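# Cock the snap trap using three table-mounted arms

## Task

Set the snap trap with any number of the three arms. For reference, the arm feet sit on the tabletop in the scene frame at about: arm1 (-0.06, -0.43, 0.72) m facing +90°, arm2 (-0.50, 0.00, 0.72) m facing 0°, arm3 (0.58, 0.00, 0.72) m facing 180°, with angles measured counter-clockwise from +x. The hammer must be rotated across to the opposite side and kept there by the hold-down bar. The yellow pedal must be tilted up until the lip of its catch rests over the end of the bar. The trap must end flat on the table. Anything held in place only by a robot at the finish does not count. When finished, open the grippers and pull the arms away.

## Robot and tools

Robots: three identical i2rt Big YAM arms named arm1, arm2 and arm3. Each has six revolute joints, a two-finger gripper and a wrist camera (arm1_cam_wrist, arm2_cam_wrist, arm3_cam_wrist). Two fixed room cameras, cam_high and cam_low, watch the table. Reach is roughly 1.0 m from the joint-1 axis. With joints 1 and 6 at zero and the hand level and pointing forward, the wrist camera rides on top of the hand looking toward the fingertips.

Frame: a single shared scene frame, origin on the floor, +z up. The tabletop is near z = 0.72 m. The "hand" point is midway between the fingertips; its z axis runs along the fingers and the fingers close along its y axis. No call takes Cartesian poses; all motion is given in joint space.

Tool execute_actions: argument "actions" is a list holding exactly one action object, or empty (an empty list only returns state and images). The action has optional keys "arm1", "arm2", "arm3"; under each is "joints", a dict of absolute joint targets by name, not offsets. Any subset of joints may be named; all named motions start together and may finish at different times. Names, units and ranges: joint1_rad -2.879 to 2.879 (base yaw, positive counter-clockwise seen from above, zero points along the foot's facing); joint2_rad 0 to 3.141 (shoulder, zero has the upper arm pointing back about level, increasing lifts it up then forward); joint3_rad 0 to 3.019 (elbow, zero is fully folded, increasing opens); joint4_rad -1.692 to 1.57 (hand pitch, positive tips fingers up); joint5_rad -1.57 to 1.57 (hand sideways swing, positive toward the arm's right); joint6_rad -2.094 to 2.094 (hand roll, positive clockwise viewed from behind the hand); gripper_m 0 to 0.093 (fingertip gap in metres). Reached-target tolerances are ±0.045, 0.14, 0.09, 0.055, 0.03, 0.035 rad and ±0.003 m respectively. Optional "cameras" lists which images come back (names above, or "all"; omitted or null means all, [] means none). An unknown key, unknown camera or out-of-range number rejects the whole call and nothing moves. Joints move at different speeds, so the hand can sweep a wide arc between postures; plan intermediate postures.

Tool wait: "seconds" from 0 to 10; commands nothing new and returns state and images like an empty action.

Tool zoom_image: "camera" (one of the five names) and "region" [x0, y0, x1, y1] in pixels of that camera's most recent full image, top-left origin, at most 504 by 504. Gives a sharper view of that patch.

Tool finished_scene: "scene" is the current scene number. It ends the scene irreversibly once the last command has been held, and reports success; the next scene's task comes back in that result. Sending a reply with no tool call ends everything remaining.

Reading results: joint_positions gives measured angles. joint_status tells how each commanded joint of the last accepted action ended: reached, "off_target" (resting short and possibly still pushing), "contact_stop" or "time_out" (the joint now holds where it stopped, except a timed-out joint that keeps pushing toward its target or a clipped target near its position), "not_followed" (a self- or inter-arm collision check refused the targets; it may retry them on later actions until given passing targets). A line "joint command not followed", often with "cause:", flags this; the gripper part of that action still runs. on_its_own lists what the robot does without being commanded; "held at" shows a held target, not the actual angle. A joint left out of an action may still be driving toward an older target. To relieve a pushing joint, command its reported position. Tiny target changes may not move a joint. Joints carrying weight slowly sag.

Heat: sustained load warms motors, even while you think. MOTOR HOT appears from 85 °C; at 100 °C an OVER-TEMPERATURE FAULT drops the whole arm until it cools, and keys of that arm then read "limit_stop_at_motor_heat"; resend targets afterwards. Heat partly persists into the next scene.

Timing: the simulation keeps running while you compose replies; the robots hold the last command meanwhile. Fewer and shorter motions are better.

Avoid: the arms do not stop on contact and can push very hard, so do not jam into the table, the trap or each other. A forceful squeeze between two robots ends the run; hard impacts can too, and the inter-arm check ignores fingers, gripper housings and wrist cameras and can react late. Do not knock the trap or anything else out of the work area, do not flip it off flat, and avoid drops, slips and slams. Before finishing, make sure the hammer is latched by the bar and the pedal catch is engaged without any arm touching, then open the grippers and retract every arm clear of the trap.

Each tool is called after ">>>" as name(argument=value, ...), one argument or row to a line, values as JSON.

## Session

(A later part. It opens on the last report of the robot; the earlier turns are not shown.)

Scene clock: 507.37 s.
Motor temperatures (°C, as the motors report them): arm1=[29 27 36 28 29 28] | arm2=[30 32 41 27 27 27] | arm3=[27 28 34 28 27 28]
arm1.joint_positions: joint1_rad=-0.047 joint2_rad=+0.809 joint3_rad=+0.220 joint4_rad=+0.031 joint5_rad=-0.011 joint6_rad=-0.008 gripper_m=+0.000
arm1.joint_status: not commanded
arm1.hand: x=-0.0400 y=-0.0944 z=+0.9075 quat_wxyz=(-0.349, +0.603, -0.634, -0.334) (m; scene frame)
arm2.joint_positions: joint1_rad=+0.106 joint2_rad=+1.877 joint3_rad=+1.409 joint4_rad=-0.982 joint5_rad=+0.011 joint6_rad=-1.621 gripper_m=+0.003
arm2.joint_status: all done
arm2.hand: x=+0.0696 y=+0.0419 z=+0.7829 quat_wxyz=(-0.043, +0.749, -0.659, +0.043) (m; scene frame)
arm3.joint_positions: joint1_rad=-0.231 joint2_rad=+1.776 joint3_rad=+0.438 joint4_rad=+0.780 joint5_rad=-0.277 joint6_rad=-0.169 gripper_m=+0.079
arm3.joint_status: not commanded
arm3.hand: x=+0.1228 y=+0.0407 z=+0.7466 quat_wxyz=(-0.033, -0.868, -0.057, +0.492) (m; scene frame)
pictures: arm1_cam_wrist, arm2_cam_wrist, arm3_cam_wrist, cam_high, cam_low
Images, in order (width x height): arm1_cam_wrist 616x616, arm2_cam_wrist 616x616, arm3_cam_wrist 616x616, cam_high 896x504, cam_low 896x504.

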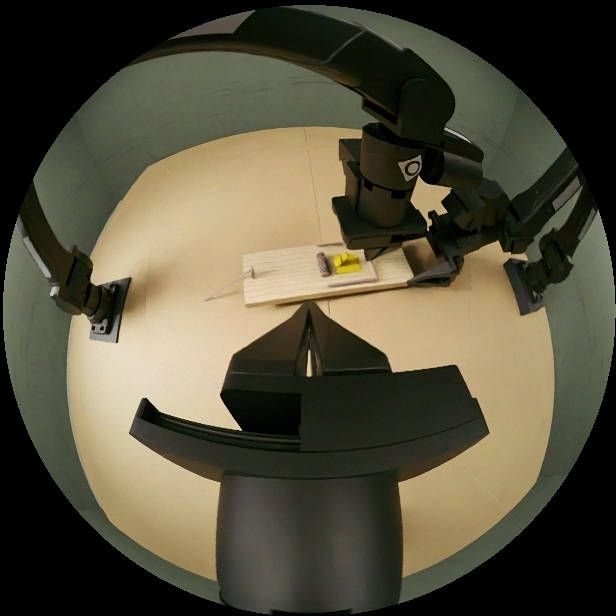

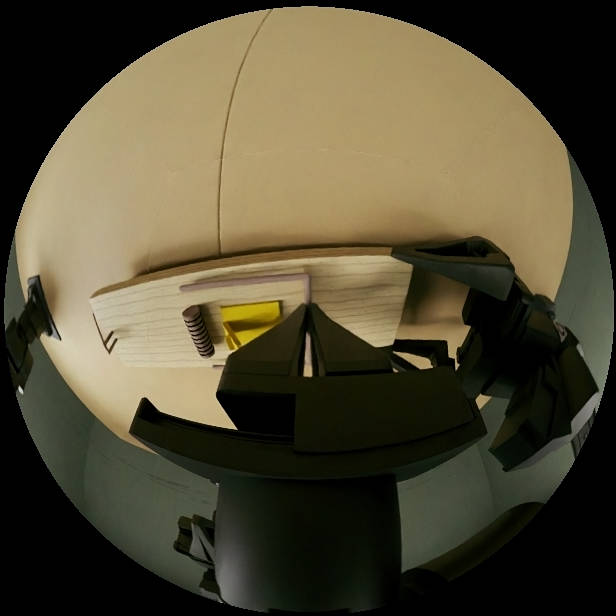

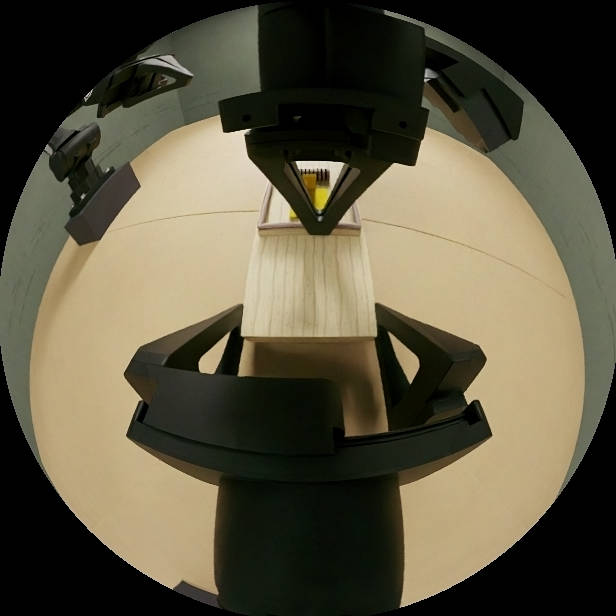

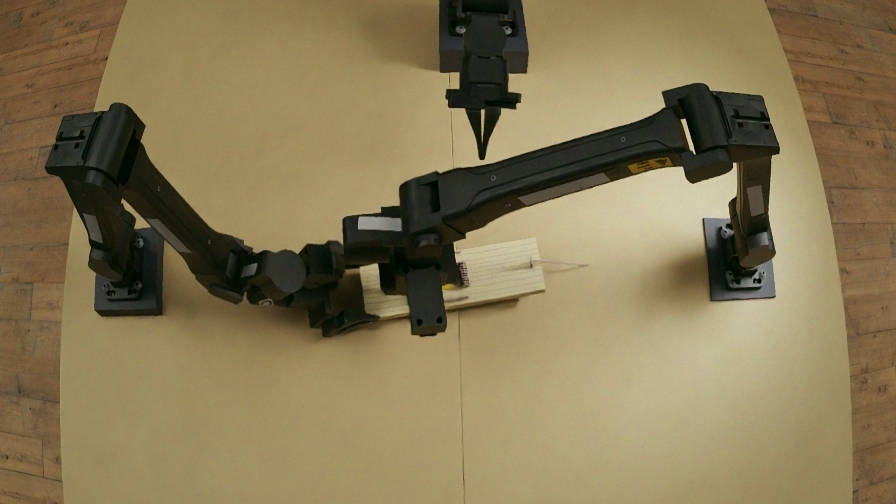

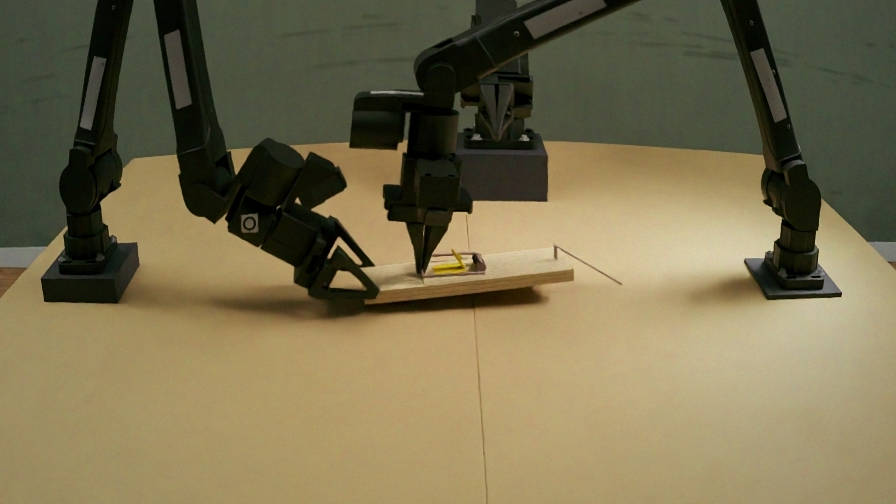

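>>> execute_actions(
  actions=[
    {"arm2":{"joints":{"joint3_rad":1.339,"joint4_rad":-0.800}},"arm3":{"joints":{"joint2_rad":1.80,"joint3_rad":0.41,"joint4_rad":0.77}}},
  ],
  cameras=["cam_low","arm1_cam_wrist","arm3_cam_wrist"],
)

Scene clock: 509.90 s.
Motor temperatures (°C, as the motors report them): arm1=[29 27 36 28 29 28] | arm2=[30 32 41 27 27 27] | arm3=[27 28 34 28 27 28]
arm1.joint_positions: joint1_rad=-0.047 joint2_rad=+0.809 joint3_rad=+0.220 joint4_rad=+0.031 joint5_rad=-0.011 joint6_rad=-0.008 gripper_m=+0.000
arm1.joint_status: not commanded
arm1.hand: x=-0.0400 y=-0.0944 z=+0.9075 quat_wxyz=(-0.349, +0.603, -0.634, -0.334) (m; scene frame)
arm2.joint_positions: joint1_rad=+0.106 joint2_rad=+1.877 joint3_rad=+1.344 joint4_rad=-0.813 joint5_rad=+0.013 joint6_rad=-1.621 gripper_m=+0.003
arm2.joint_status: all done
arm2.hand: x=+0.0830 y=+0.0427 z=+0.7653 quat_wxyz=(-0.079, +0.746, -0.657, +0.080) (m; scene frame)
arm3.joint_positions: joint1_rad=-0.232 joint2_rad=+1.785 joint3_rad=+0.414 joint4_rad=+0.779 joint5_rad=-0.269 joint6_rad=-0.167 gripper_m=+0.079
arm3.joint_status: all done
arm3.hand: x=+0.1361 y=+0.0397 z=+0.7353 quat_wxyz=(-0.034, -0.877, -0.052, +0.477) (m; scene frame)
pictures: arm1_cam_wrist, arm3_cam_wrist, cam_low
Images, in order (width x height): arm1_cam_wrist 616x616, arm3_cam_wrist 616x616, cam_low 896x504.

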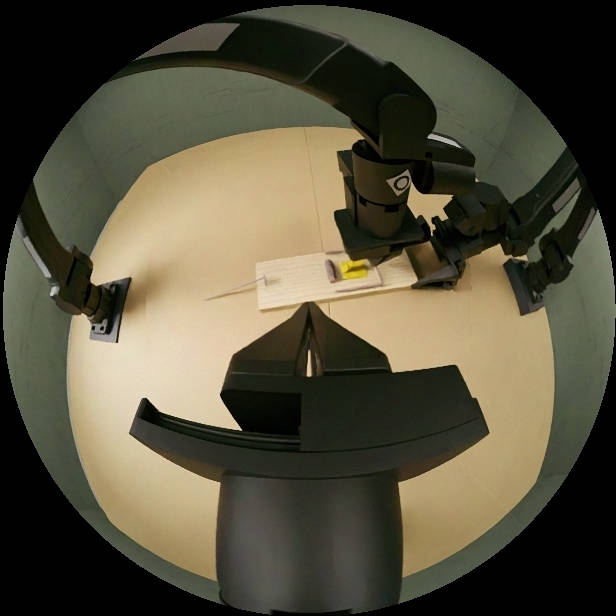

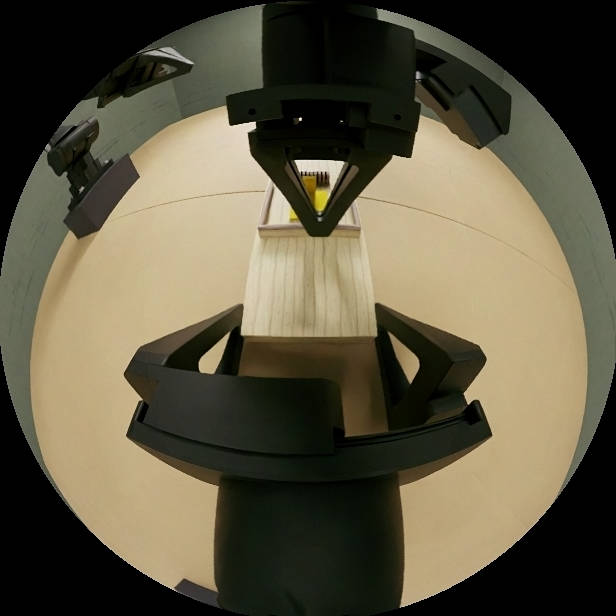

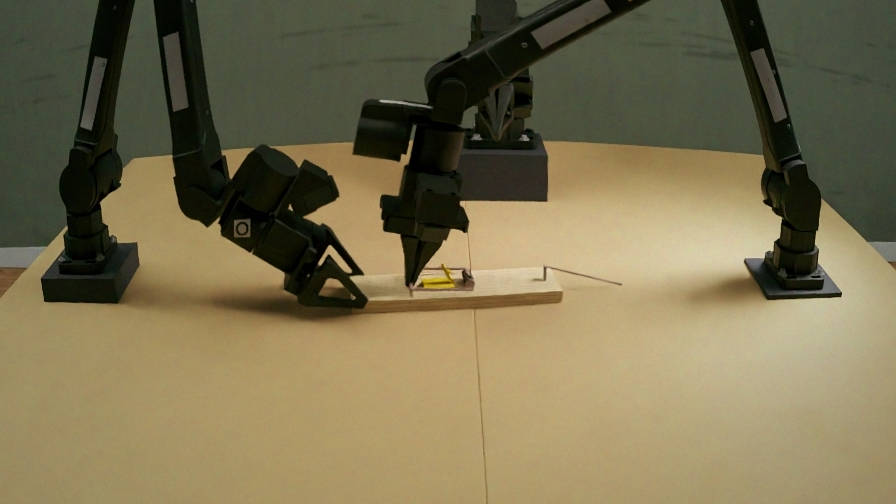

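>>> zoom_image(
  camera="arm3_cam_wrist",
  region=[240, 150, 380, 260],
)

>>> zoom_image(
  camera="cam_low",
  region=[340, 230, 640, 330],
)

Region (240, 150, 380, 260) of arm3_cam_wrist's 616x616 image, scaled by 3.600, with more detail than that image has; it fills the top 396 rows of this view, and the rest is white.

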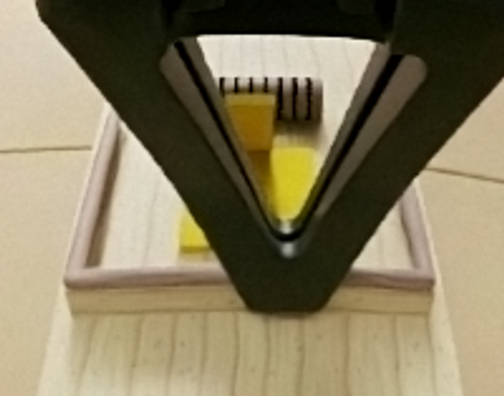

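Region (340, 230, 640, 330) of cam_low's 896x504 image, scaled by 1.680, with more detail than that image has.

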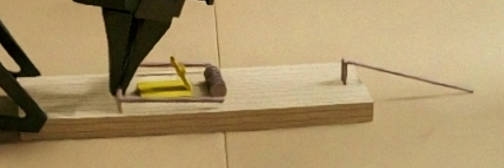

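>>> zoom_image(
  camera="cam_low",
  region=[395, 270, 435, 304],
)

>>> zoom_image(
  camera="arm1_cam_wrist",
  region=[320, 245, 420, 305],
)

Region (395, 270, 435, 304) of cam_low's 896x504 image, scaled by 12.600, with more detail than that image has; it fills the top 428 rows of this view, and the rest is white.

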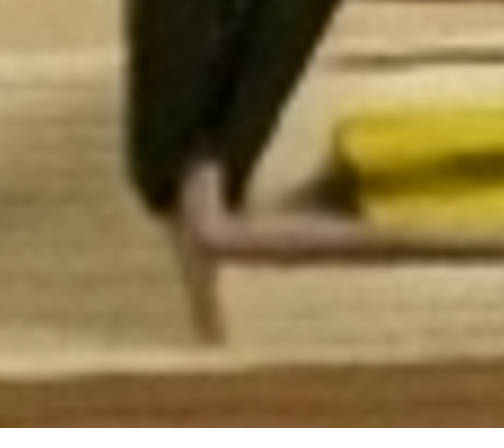

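Region (320, 245, 420, 305) of arm1_cam_wrist's 616x616 image, scaled by 5.040, with more detail than that image has; it fills the top 302 rows of this view, and the rest is white.

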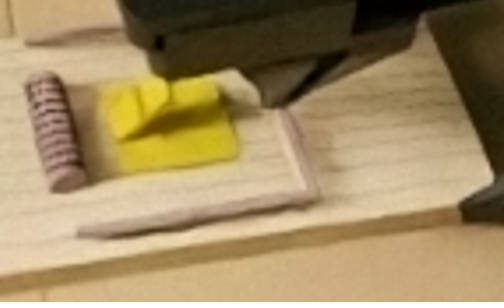

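>>> execute_actions(
  actions=[
    {"arm1":{"joints":{"joint2_rad":1.5,"joint3_rad":0.32,"joint4_rad":0.78}},"arm2":{"joints":{"gripper_m":0.024}},"arm3":{"joints":{"joint2_rad":1.84,"joint3_rad":0.395,"joint4_rad":0.74}}},
  ],
  cameras=["cam_low","arm1_cam_wrist","arm2_cam_wrist"],
)

Scene clock: 625.47 s.
Motor temperatures (°C, as the motors report them): arm1=[29 27 37 28 29 28] | arm2=[30 33 37 27 27 27] | arm3=[27 28 33 28 27 28]
arm1.joint_positions: joint1_rad=-0.047 joint2_rad=+1.491 joint3_rad=+0.289 joint4_rad=+0.760 joint5_rad=-0.011 joint6_rad=-0.008 gripper_m=+0.000
arm1.joint_status: all done
arm1.hand: x=-0.0349 y=-0.0113 z=+0.8499 quat_wxyz=(-0.386, +0.583, -0.613, -0.368) (m; scene frame)
arm2.joint_positions: joint1_rad=+0.106 joint2_rad=+1.877 joint3_rad=+1.344 joint4_rad=-0.811 joint5_rad=+0.013 joint6_rad=-1.621 gripper_m=+0.024
arm2.joint_status: all done
arm2.hand: x=+0.0835 y=+0.0427 z=+0.7655 quat_wxyz=(-0.080, +0.746, -0.657, +0.081) (m; scene frame)
arm3.joint_positions: joint1_rad=-0.232 joint2_rad=+1.787 joint3_rad=+0.412 joint4_rad=+0.777 joint5_rad=-0.269 joint6_rad=-0.169 gripper_m=+0.079
arm3.joint_status: all done
arm3.hand: x=+0.1377 y=+0.0394 z=+0.7338 quat_wxyz=(-0.034, -0.878, -0.053, +0.475) (m; scene frame)
pictures: arm1_cam_wrist, arm2_cam_wrist, cam_low
Images, in order (width x height): arm1_cam_wrist 616x616, arm2_cam_wrist 616x616, cam_low 896x504.

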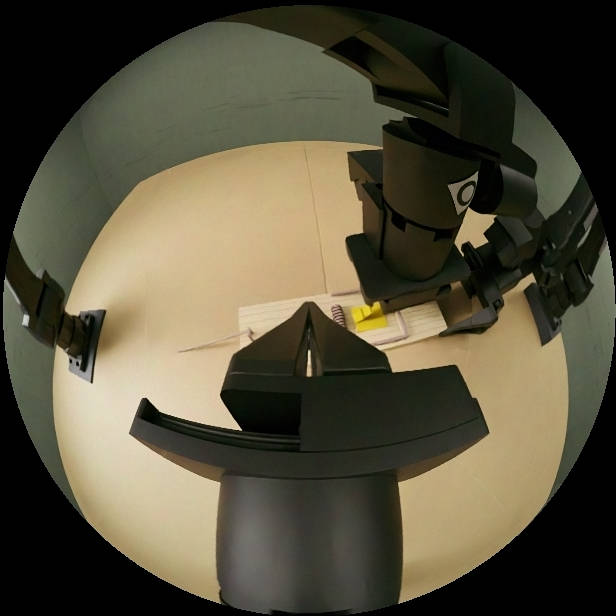

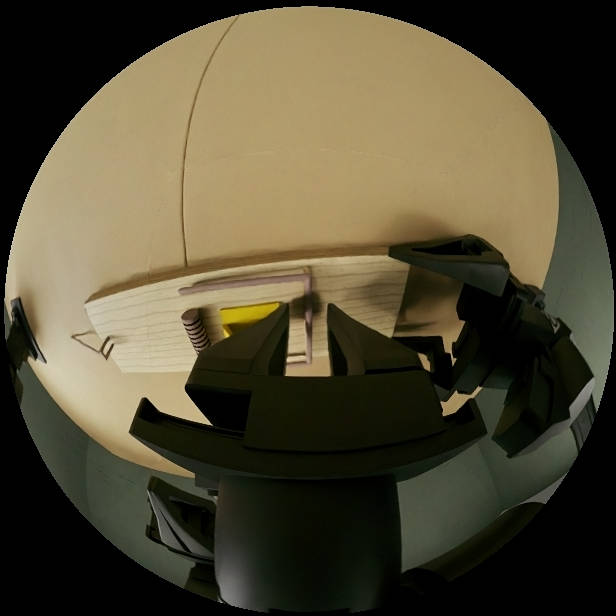

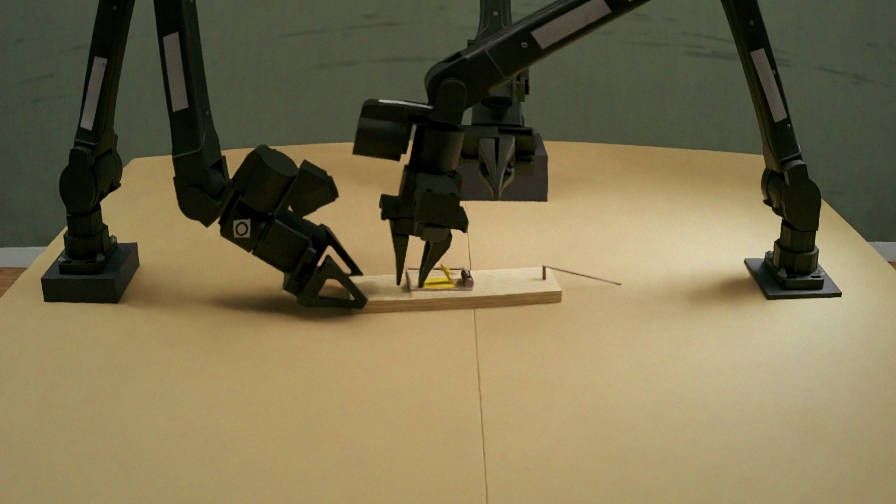

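>>> execute_actions(
  actions=[
    {"arm1":{"joints":{"joint2_rad":1.765,"joint3_rad":0.34,"joint4_rad":0.968}},"arm2":{"joints":{"joint3_rad":1.471,"joint4_rad":-0.956}}},
  ],
  cameras=["cam_low","arm1_cam_wrist","arm2_cam_wrist","cam_high"],
)

Scene clock: 632.63 s.
Motor temperatures (°C, as the motors report them): arm1=[29 27 36 28 29 28] | arm2=[30 33 38 27 27 27] | arm3=[27 28 33 28 27 28]
arm1.joint_positions: joint1_rad=-0.047 joint2_rad=+1.763 joint3_rad=+0.323 joint4_rad=+0.948 joint5_rad=-0.011 joint6_rad=-0.008 gripper_m=+0.000
arm1.joint_status: all done
arm1.hand: x=-0.0346 y=-0.0035 z=+0.7923 quat_wxyz=(-0.370, +0.592, -0.622, -0.354) (m; scene frame)
arm2.joint_positions: joint1_rad=+0.106 joint2_rad=+1.877 joint3_rad=+1.440 joint4_rad=-0.947 joint5_rad=+0.013 joint6_rad=-1.621 gripper_m=+0.024
arm2.joint_status: all done
arm2.hand: x=+0.0909 y=+0.0431 z=+0.7958 quat_wxyz=(-0.065, +0.747, -0.658, +0.067) (m; scene frame)
arm3.joint_positions: joint1_rad=-0.232 joint2_rad=+1.787 joint3_rad=+0.412 joint4_rad=+0.777 joint5_rad=-0.269 joint6_rad=-0.170 gripper_m=+0.079
arm3.joint_status: not commanded
arm3.hand: x=+0.1378 y=+0.0393 z=+0.7335 quat_wxyz=(-0.034, -0.878, -0.053, +0.475) (m; scene frame)
pictures: arm1_cam_wrist, arm2_cam_wrist, cam_high, cam_low
Images, in order (width x height): arm1_cam_wrist 616x616, arm2_cam_wrist 616x616, cam_high 896x504, cam_low 896x504.

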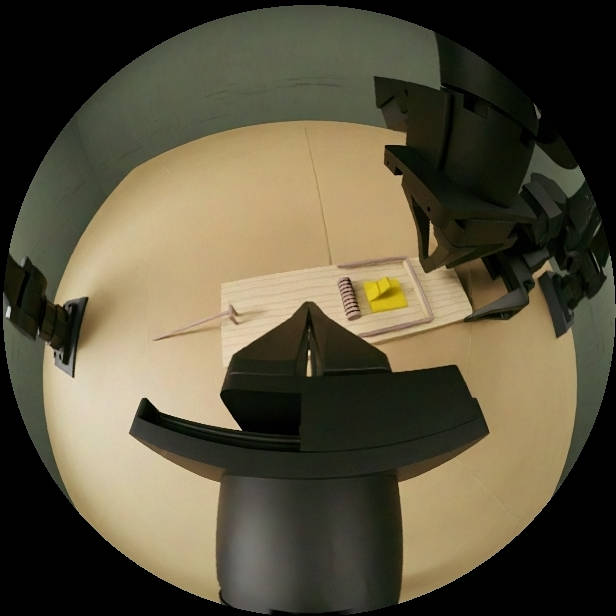

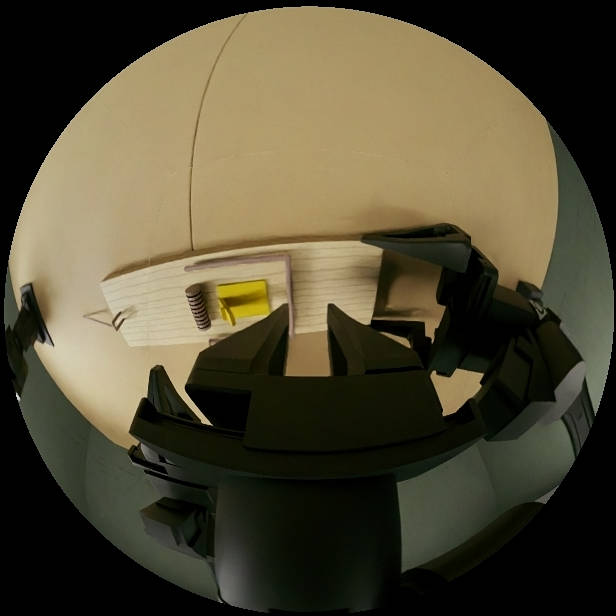

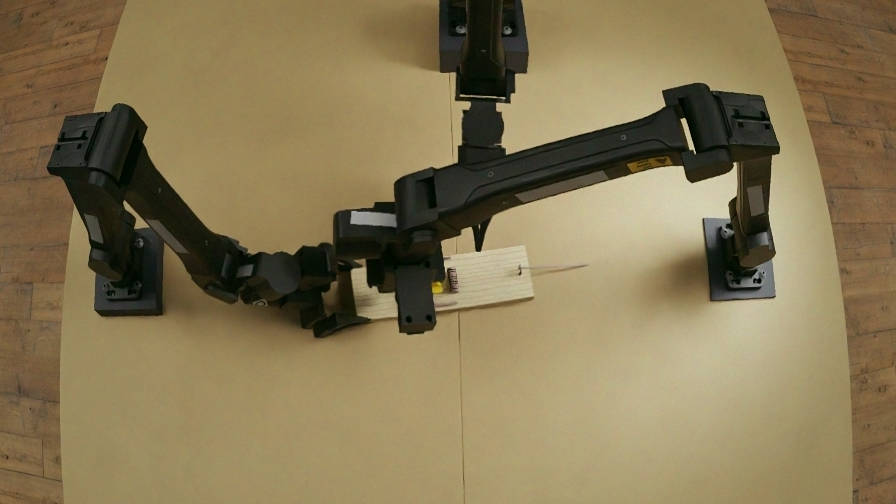

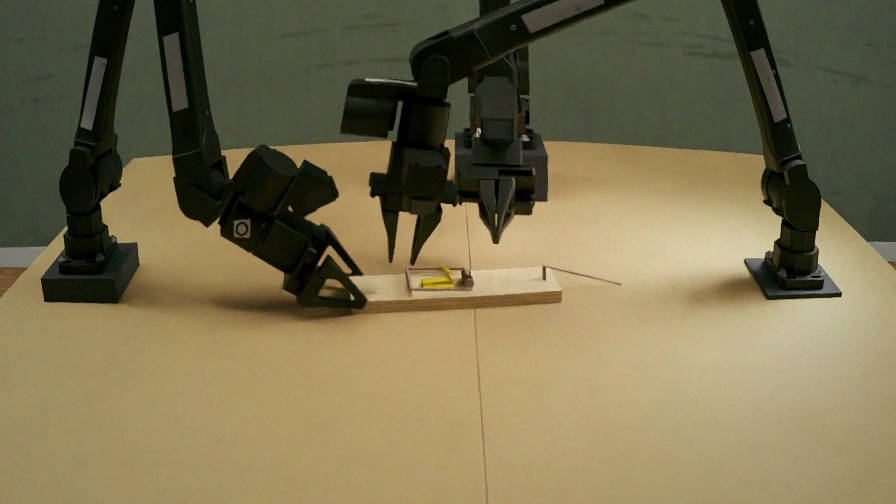

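>>> execute_actions(
  actions=[
    {"arm1":{"joints":{"joint2_rad":1.875,"joint3_rad":0.372,"joint4_rad":1.0}},"arm2":{"joints":{"joint2_rad":1.945,"joint4_rad":-0.966}}},
  ],
  cameras=["cam_low","arm1_cam_wrist","arm2_cam_wrist","arm3_cam_wrist"],
)

Scene clock: 657.23 s.
Motor temperatures (°C, as the motors report them): arm1=[29 27 34 28 29 28] | arm2=[30 33 40 27 27 27] | arm3=[27 28 33 28 27 28]
arm1.joint_positions: joint1_rad=-0.047 joint2_rad=+1.869 joint3_rad=+0.364 joint4_rad=+0.984 joint5_rad=-0.011 joint6_rad=-0.008 gripper_m=+0.000
arm1.joint_status: all done
arm1.hand: x=-0.0341 y=+0.0056 z=+0.7670 quat_wxyz=(-0.361, +0.597, -0.628, -0.345) (m; scene frame)
arm2.joint_positions: joint1_rad=+0.106 joint2_rad=+1.909 joint3_rad=+1.440 joint4_rad=-0.956 joint5_rad=+0.013 joint6_rad=-1.621 gripper_m=+0.024
arm2.joint_status: all done
arm2.hand: x=+0.0863 y=+0.0429 z=+0.7774 quat_wxyz=(-0.051, +0.749, -0.659, +0.052) (m; scene frame)
arm3.joint_positions: joint1_rad=-0.232 joint2_rad=+1.787 joint3_rad=+0.412 joint4_rad=+0.777 joint5_rad=-0.269 joint6_rad=-0.170 gripper_m=+0.079
arm3.joint_status: not commanded
arm3.hand: x=+0.1378 y=+0.0393 z=+0.7335 quat_wxyz=(-0.034, -0.878, -0.053, +0.475) (m; scene frame)
pictures: arm1_cam_wrist, arm2_cam_wrist, arm3_cam_wrist, cam_low
Images, in order (width x height): arm1_cam_wrist 616x616, arm2_cam_wrist 616x616, arm3_cam_wrist 616x616, cam_low 896x504.

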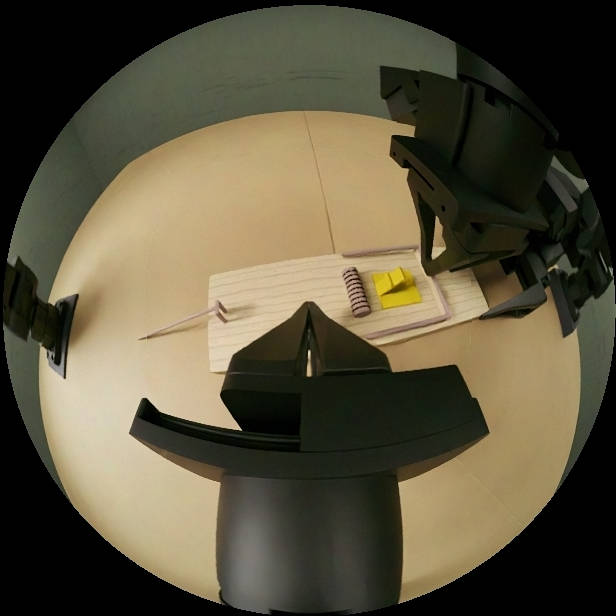

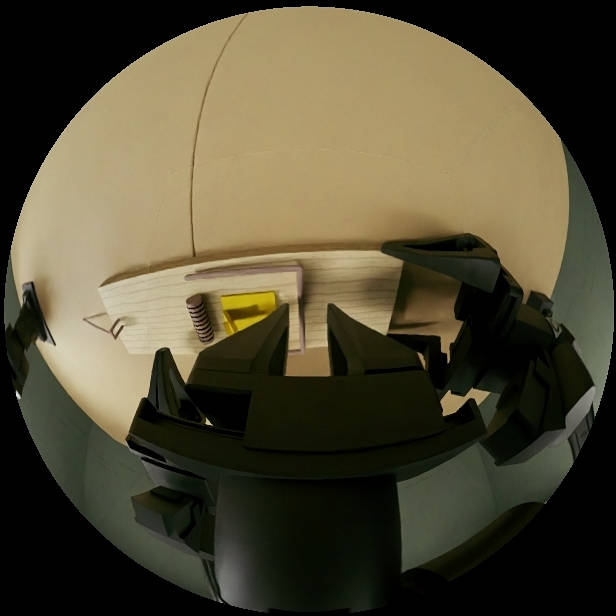

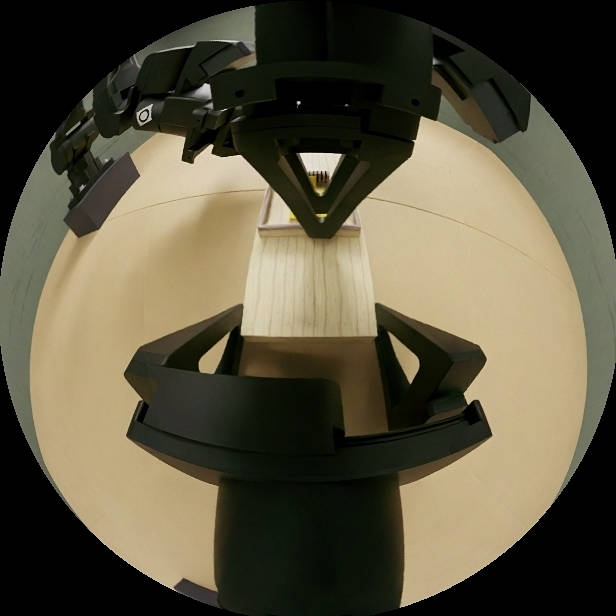

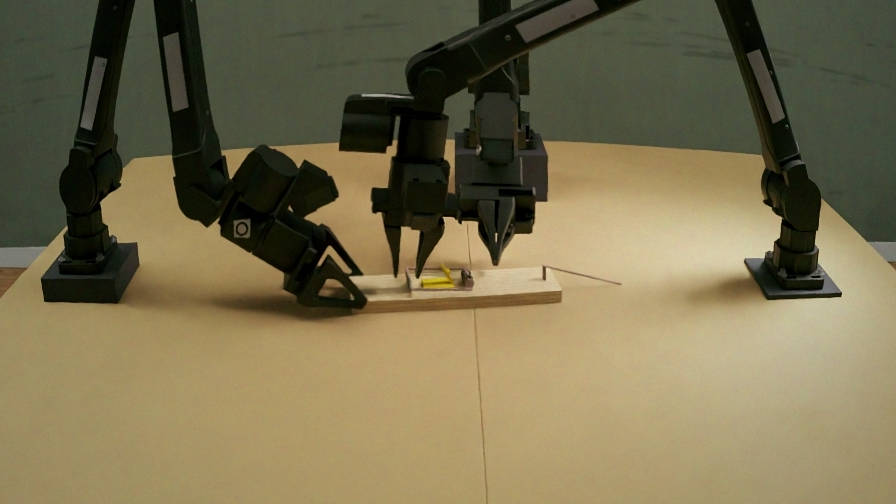

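>>> execute_actions(
  actions=[
    {"arm1":{"joints":{"joint2_rad":1.92}},"arm2":{"joints":{"joint2_rad":1.964,"joint4_rad":-0.973}}},
  ],
  cameras=["cam_low","arm2_cam_wrist","arm3_cam_wrist"],
)

Scene clock: 661.50 s.
Motor temperatures (°C, as the motors report them): arm1=[29 27 34 28 29 28] | arm2=[30 33 40 27 27 27] | arm3=[27 28 33 28 27 28]
arm1.joint_positions: joint1_rad=-0.047 joint2_rad=+1.904 joint3_rad=+0.364 joint4_rad=+0.987 joint5_rad=-0.011 joint6_rad=-0.008 gripper_m=+0.000
arm1.joint_status: all done
arm1.hand: x=-0.0345 y=+0.0000 z=+0.7532 quat_wxyz=(-0.351, +0.602, -0.633, -0.336) (m; scene frame)
arm2.joint_positions: joint1_rad=+0.106 joint2_rad=+1.923 joint3_rad=+1.440 joint4_rad=-0.964 joint5_rad=+0.013 joint6_rad=-1.621 gripper_m=+0.024
arm2.joint_status: all done
arm2.hand: x=+0.0832 y=+0.0427 z=+0.7692 quat_wxyz=(-0.043, +0.749, -0.659, +0.045) (m; scene frame)
arm3.joint_positions: joint1_rad=-0.232 joint2_rad=+1.787 joint3_rad=+0.412 joint4_rad=+0.777 joint5_rad=-0.269 joint6_rad=-0.170 gripper_m=+0.079
arm3.joint_status: not commanded
arm3.hand: x=+0.1378 y=+0.0393 z=+0.7335 quat_wxyz=(-0.034, -0.878, -0.053, +0.475) (m; scene frame)
pictures: arm2_cam_wrist, arm3_cam_wrist, cam_low
Images, in order (width x height): arm2_cam_wrist 616x616, arm3_cam_wrist 616x616, cam_low 896x504.

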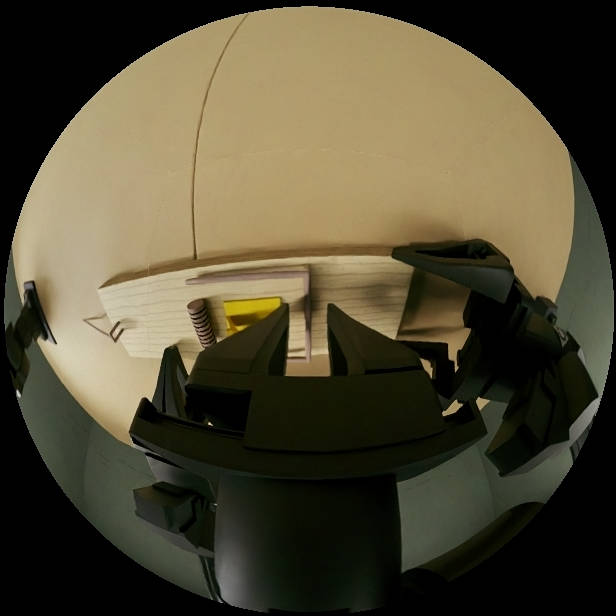

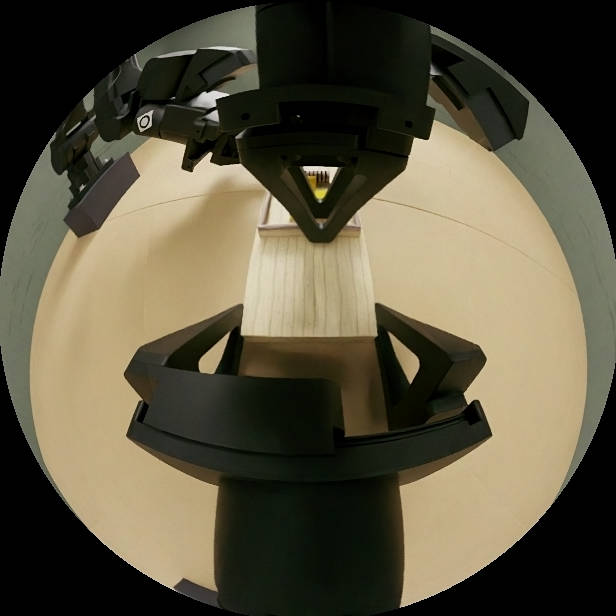

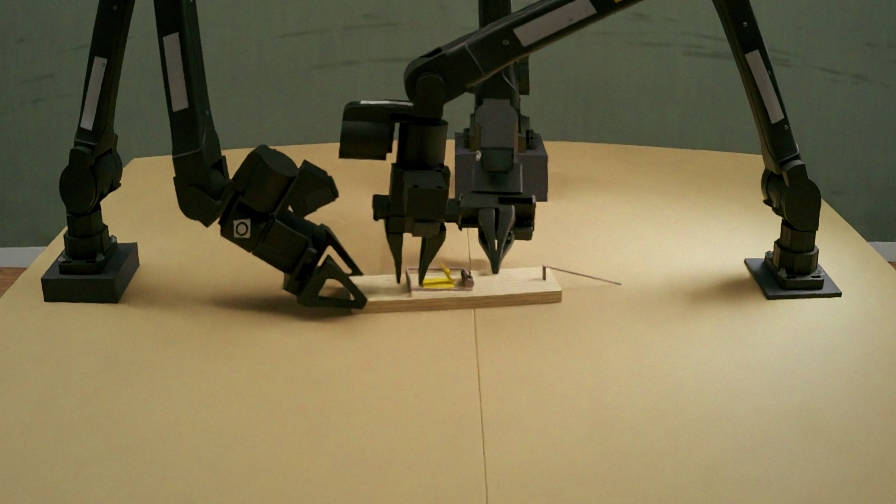

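>>> execute_actions(
  actions=[
    {"arm1":{"joints":{"joint2_rad":1.955}},"arm2":{"joints":{"joint2_rad":1.971}}},
  ],
  cameras=["cam_low","arm2_cam_wrist","arm1_cam_wrist"],
)

>>> zoom_image(
  camera="cam_low",
  region=[380, 240, 520, 310],
)

Scene clock: 665.07 s.
Motor temperatures (°C, as the motors report them): arm1=[29 27 34 28 29 28] | arm2=[30 33 40 27 27 27] | arm3=[27 28 33 28 27 28]
arm1.joint_positions: joint1_rad=-0.047 joint2_rad=+1.914 joint3_rad=+0.364 joint4_rad=+1.002 joint5_rad=-0.011 joint6_rad=-0.008 gripper_m=+0.000
arm1.joint_status: all done
arm1.hand: x=-0.0345 y=+0.0002 z=+0.7524 quat_wxyz=(-0.353, +0.601, -0.632, -0.337) (m; scene frame)
arm2.joint_positions: joint1_rad=+0.106 joint2_rad=+1.927 joint3_rad=+1.440 joint4_rad=-0.964 joint5_rad=+0.013 joint6_rad=-1.621 gripper_m=+0.024
arm2.joint_status: all done
arm2.hand: x=+0.0828 y=+0.0427 z=+0.7668 quat_wxyz=(-0.041, +0.749, -0.659, +0.043) (m; scene frame)
arm3.joint_positions: joint1_rad=-0.232 joint2_rad=+1.787 joint3_rad=+0.412 joint4_rad=+0.777 joint5_rad=-0.269 joint6_rad=-0.170 gripper_m=+0.079
arm3.joint_status: not commanded
arm3.hand: x=+0.1378 y=+0.0393 z=+0.7335 quat_wxyz=(-0.034, -0.878, -0.053, +0.475) (m; scene frame)
pictures: arm1_cam_wrist, arm2_cam_wrist, cam_low
Images, in order (width x height): arm1_cam_wrist 616x616, arm2_cam_wrist 616x616, cam_low 896x504.

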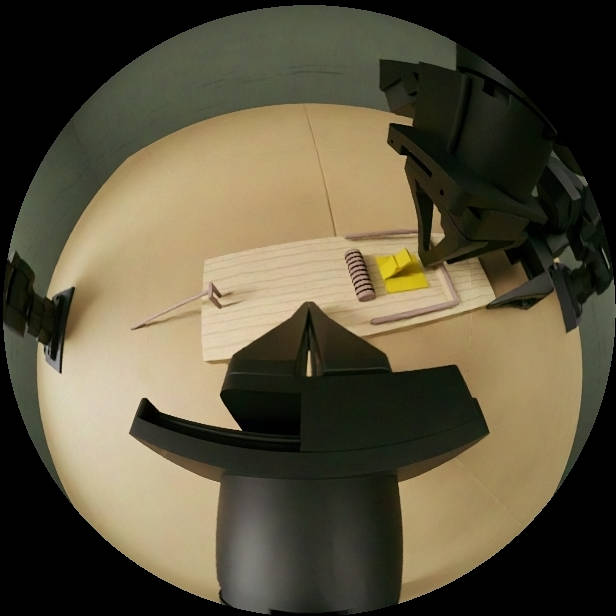

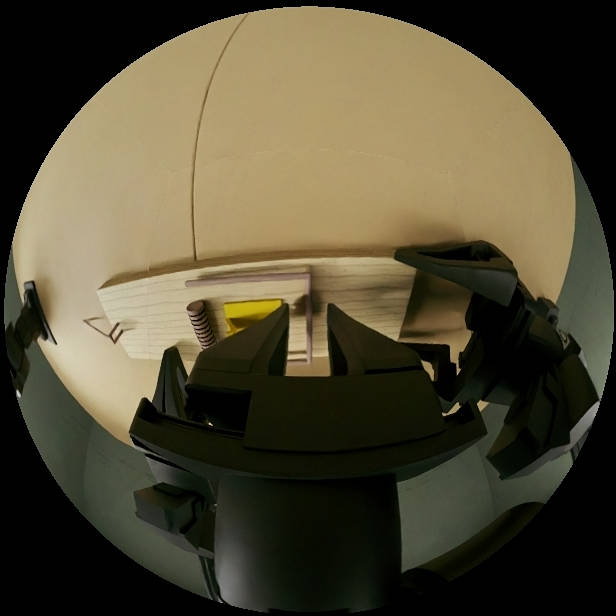

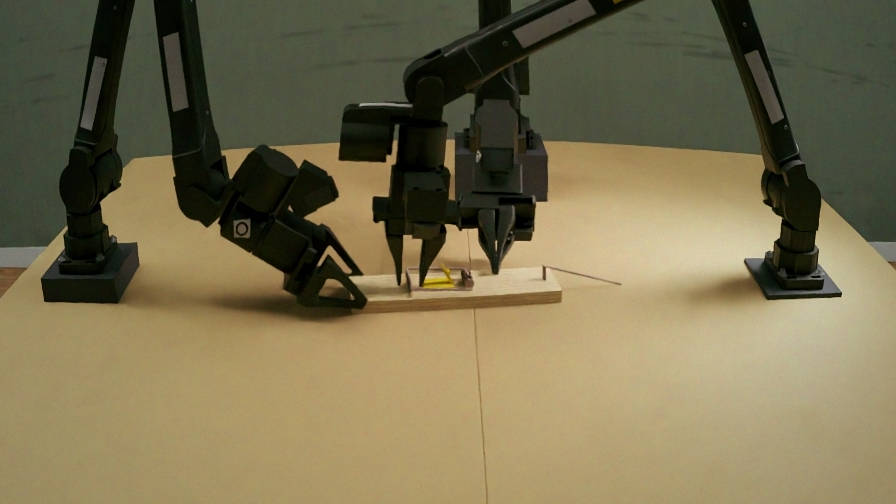

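Region (380, 240, 520, 310) of cam_low's 896x504 image, scaled by 3.600, with more detail than that image has.

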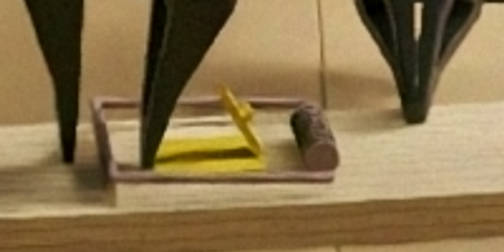

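>>> execute_actions(
  actions=[
    {"arm1":{"joints":{"joint4_rad":0.965}},"arm2":{"joints":{"gripper_m":0.0}}},
  ],
  cameras=["cam_low","arm3_cam_wrist"],
)

>>> zoom_image(
  camera="arm3_cam_wrist",
  region=[250, 180, 370, 260],
)

>>> zoom_image(
  camera="cam_low",
  region=[390, 260, 450, 304],
)

Scene clock: 669.20 s.
Motor temperatures (°C, as the motors report them): arm1=[29 27 33 28 29 28] | arm2=[30 33 40 27 27 27] | arm3=[27 28 33 28 27 28]
arm1.joint_positions: joint1_rad=-0.047 joint2_rad=+1.914 joint3_rad=+0.364 joint4_rad=+1.001 joint5_rad=-0.011 joint6_rad=-0.008 gripper_m=+0.000
arm1.joint_status: all done
arm1.hand: x=-0.0345 y=+0.0000 z=+0.7521 quat_wxyz=(-0.352, +0.602, -0.633, -0.337) (m; scene frame)
arm2.joint_positions: joint1_rad=+0.106 joint2_rad=+1.928 joint3_rad=+1.441 joint4_rad=-0.964 joint5_rad=+0.013 joint6_rad=-1.621 gripper_m=+0.002
arm2.joint_status: all done
arm2.hand: x=+0.0831 y=+0.0427 z=+0.7667 quat_wxyz=(-0.041, +0.749, -0.659, +0.043) (m; scene frame)
arm3.joint_positions: joint1_rad=-0.232 joint2_rad=+1.787 joint3_rad=+0.412 joint4_rad=+0.777 joint5_rad=-0.269 joint6_rad=-0.170 gripper_m=+0.079
arm3.joint_status: not commanded
arm3.hand: x=+0.1378 y=+0.0393 z=+0.7335 quat_wxyz=(-0.034, -0.878, -0.053, +0.475) (m; scene frame)
pictures: arm3_cam_wrist, cam_low
Images, in order (width x height): arm3_cam_wrist 616x616, cam_low 896x504.

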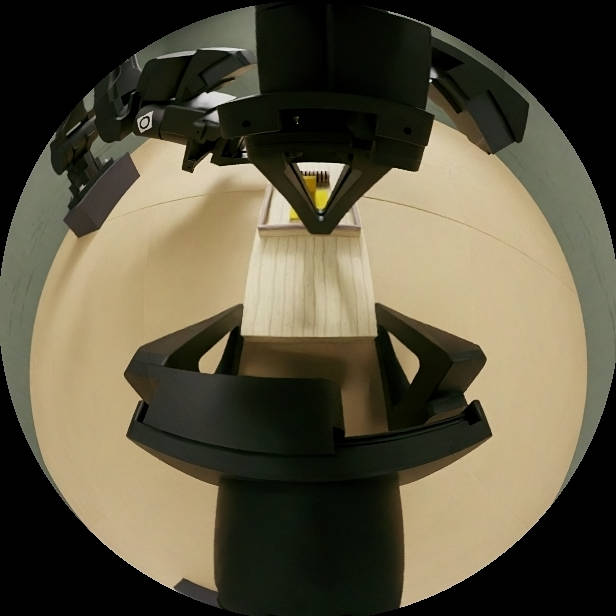

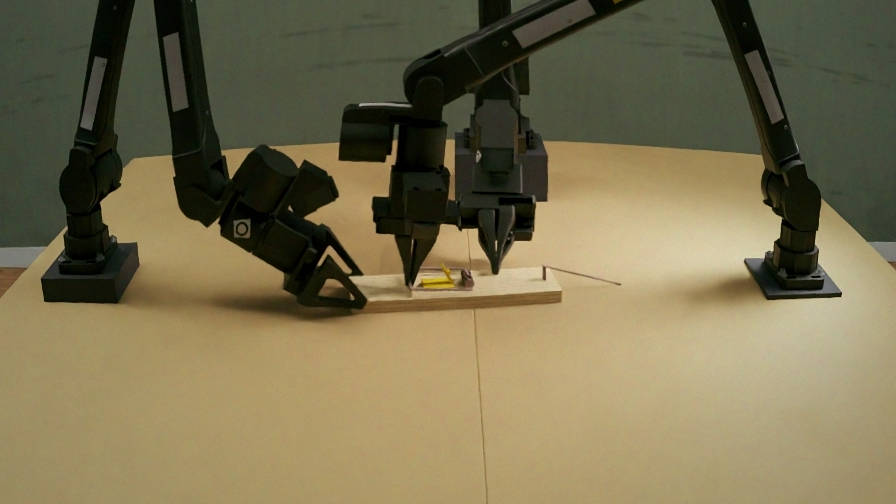

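Region (250, 180, 370, 260) of arm3_cam_wrist's 616x616 image, scaled by 4.200, with more detail than that image has.

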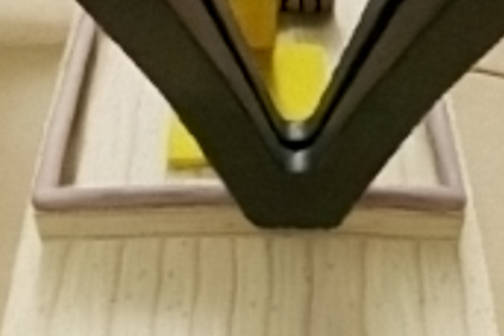

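Region (390, 260, 450, 304) of cam_low's 896x504 image, scaled by 8.400, with more detail than that image has; it fills the top 370 rows of this view, and the rest is white.

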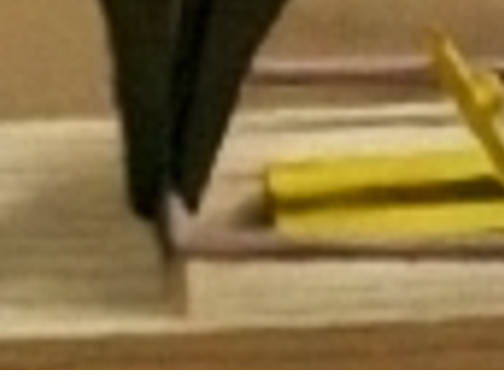

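>>> execute_actions(
  actions=[
    {"arm2":{"joints":{"joint2_rad":1.865,"joint4_rad":-0.99}}},
  ],
  cameras=["cam_low","arm3_cam_wrist"],
)

>>> zoom_image(
  camera="cam_low",
  region=[340, 230, 580, 320],
)

Scene clock: 683.40 s.
Motor temperatures (°C, as the motors report them): arm1=[29 27 33 28 29 28] | arm2=[30 33 41 27 27 27] | arm3=[27 28 33 28 27 28]
arm1.joint_positions: joint1_rad=-0.047 joint2_rad=+1.914 joint3_rad=+0.364 joint4_rad=+1.001 joint5_rad=-0.011 joint6_rad=-0.008 gripper_m=+0.000
arm1.joint_status: not commanded
arm1.hand: x=-0.0345 y=+0.0000 z=+0.7521 quat_wxyz=(-0.352, +0.601, -0.633, -0.337) (m; scene frame)
arm2.joint_positions: joint1_rad=+0.106 joint2_rad=+1.926 joint3_rad=+1.441 joint4_rad=-0.964 joint5_rad=+0.013 joint6_rad=-1.621 gripper_m=+0.002
arm2.joint_status: all done
arm2.hand: x=+0.0831 y=+0.0427 z=+0.7677 quat_wxyz=(-0.042, +0.749, -0.659, +0.044) (m; scene frame)
arm3.joint_positions: joint1_rad=-0.232 joint2_rad=+1.787 joint3_rad=+0.412 joint4_rad=+0.777 joint5_rad=-0.269 joint6_rad=-0.170 gripper_m=+0.079
arm3.joint_status: not commanded
arm3.hand: x=+0.1378 y=+0.0393 z=+0.7335 quat_wxyz=(-0.034, -0.878, -0.053, +0.475) (m; scene frame)
pictures: arm3_cam_wrist, cam_low
Images, in order (width x height): arm3_cam_wrist 616x616, cam_low 896x504.

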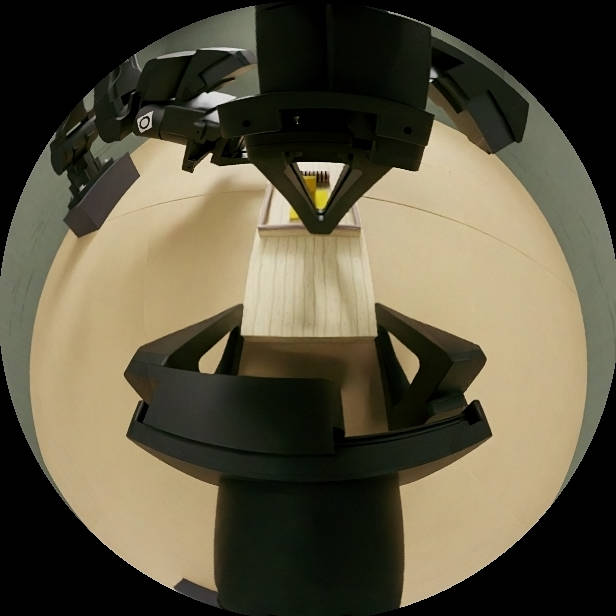

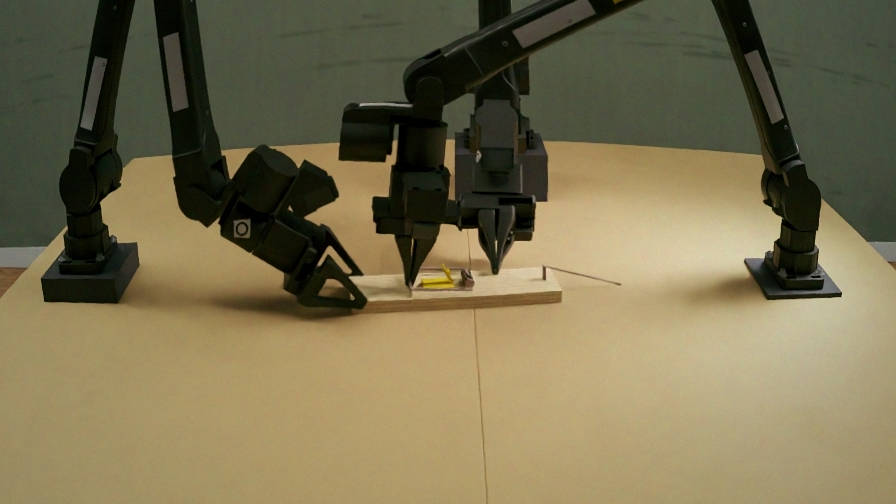

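Region (340, 230, 580, 320) of cam_low's 896x504 image, scaled by 2.100, with more detail than that image has; it fills the top 189 rows of this view, and the rest is white.

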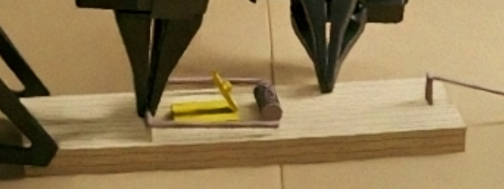

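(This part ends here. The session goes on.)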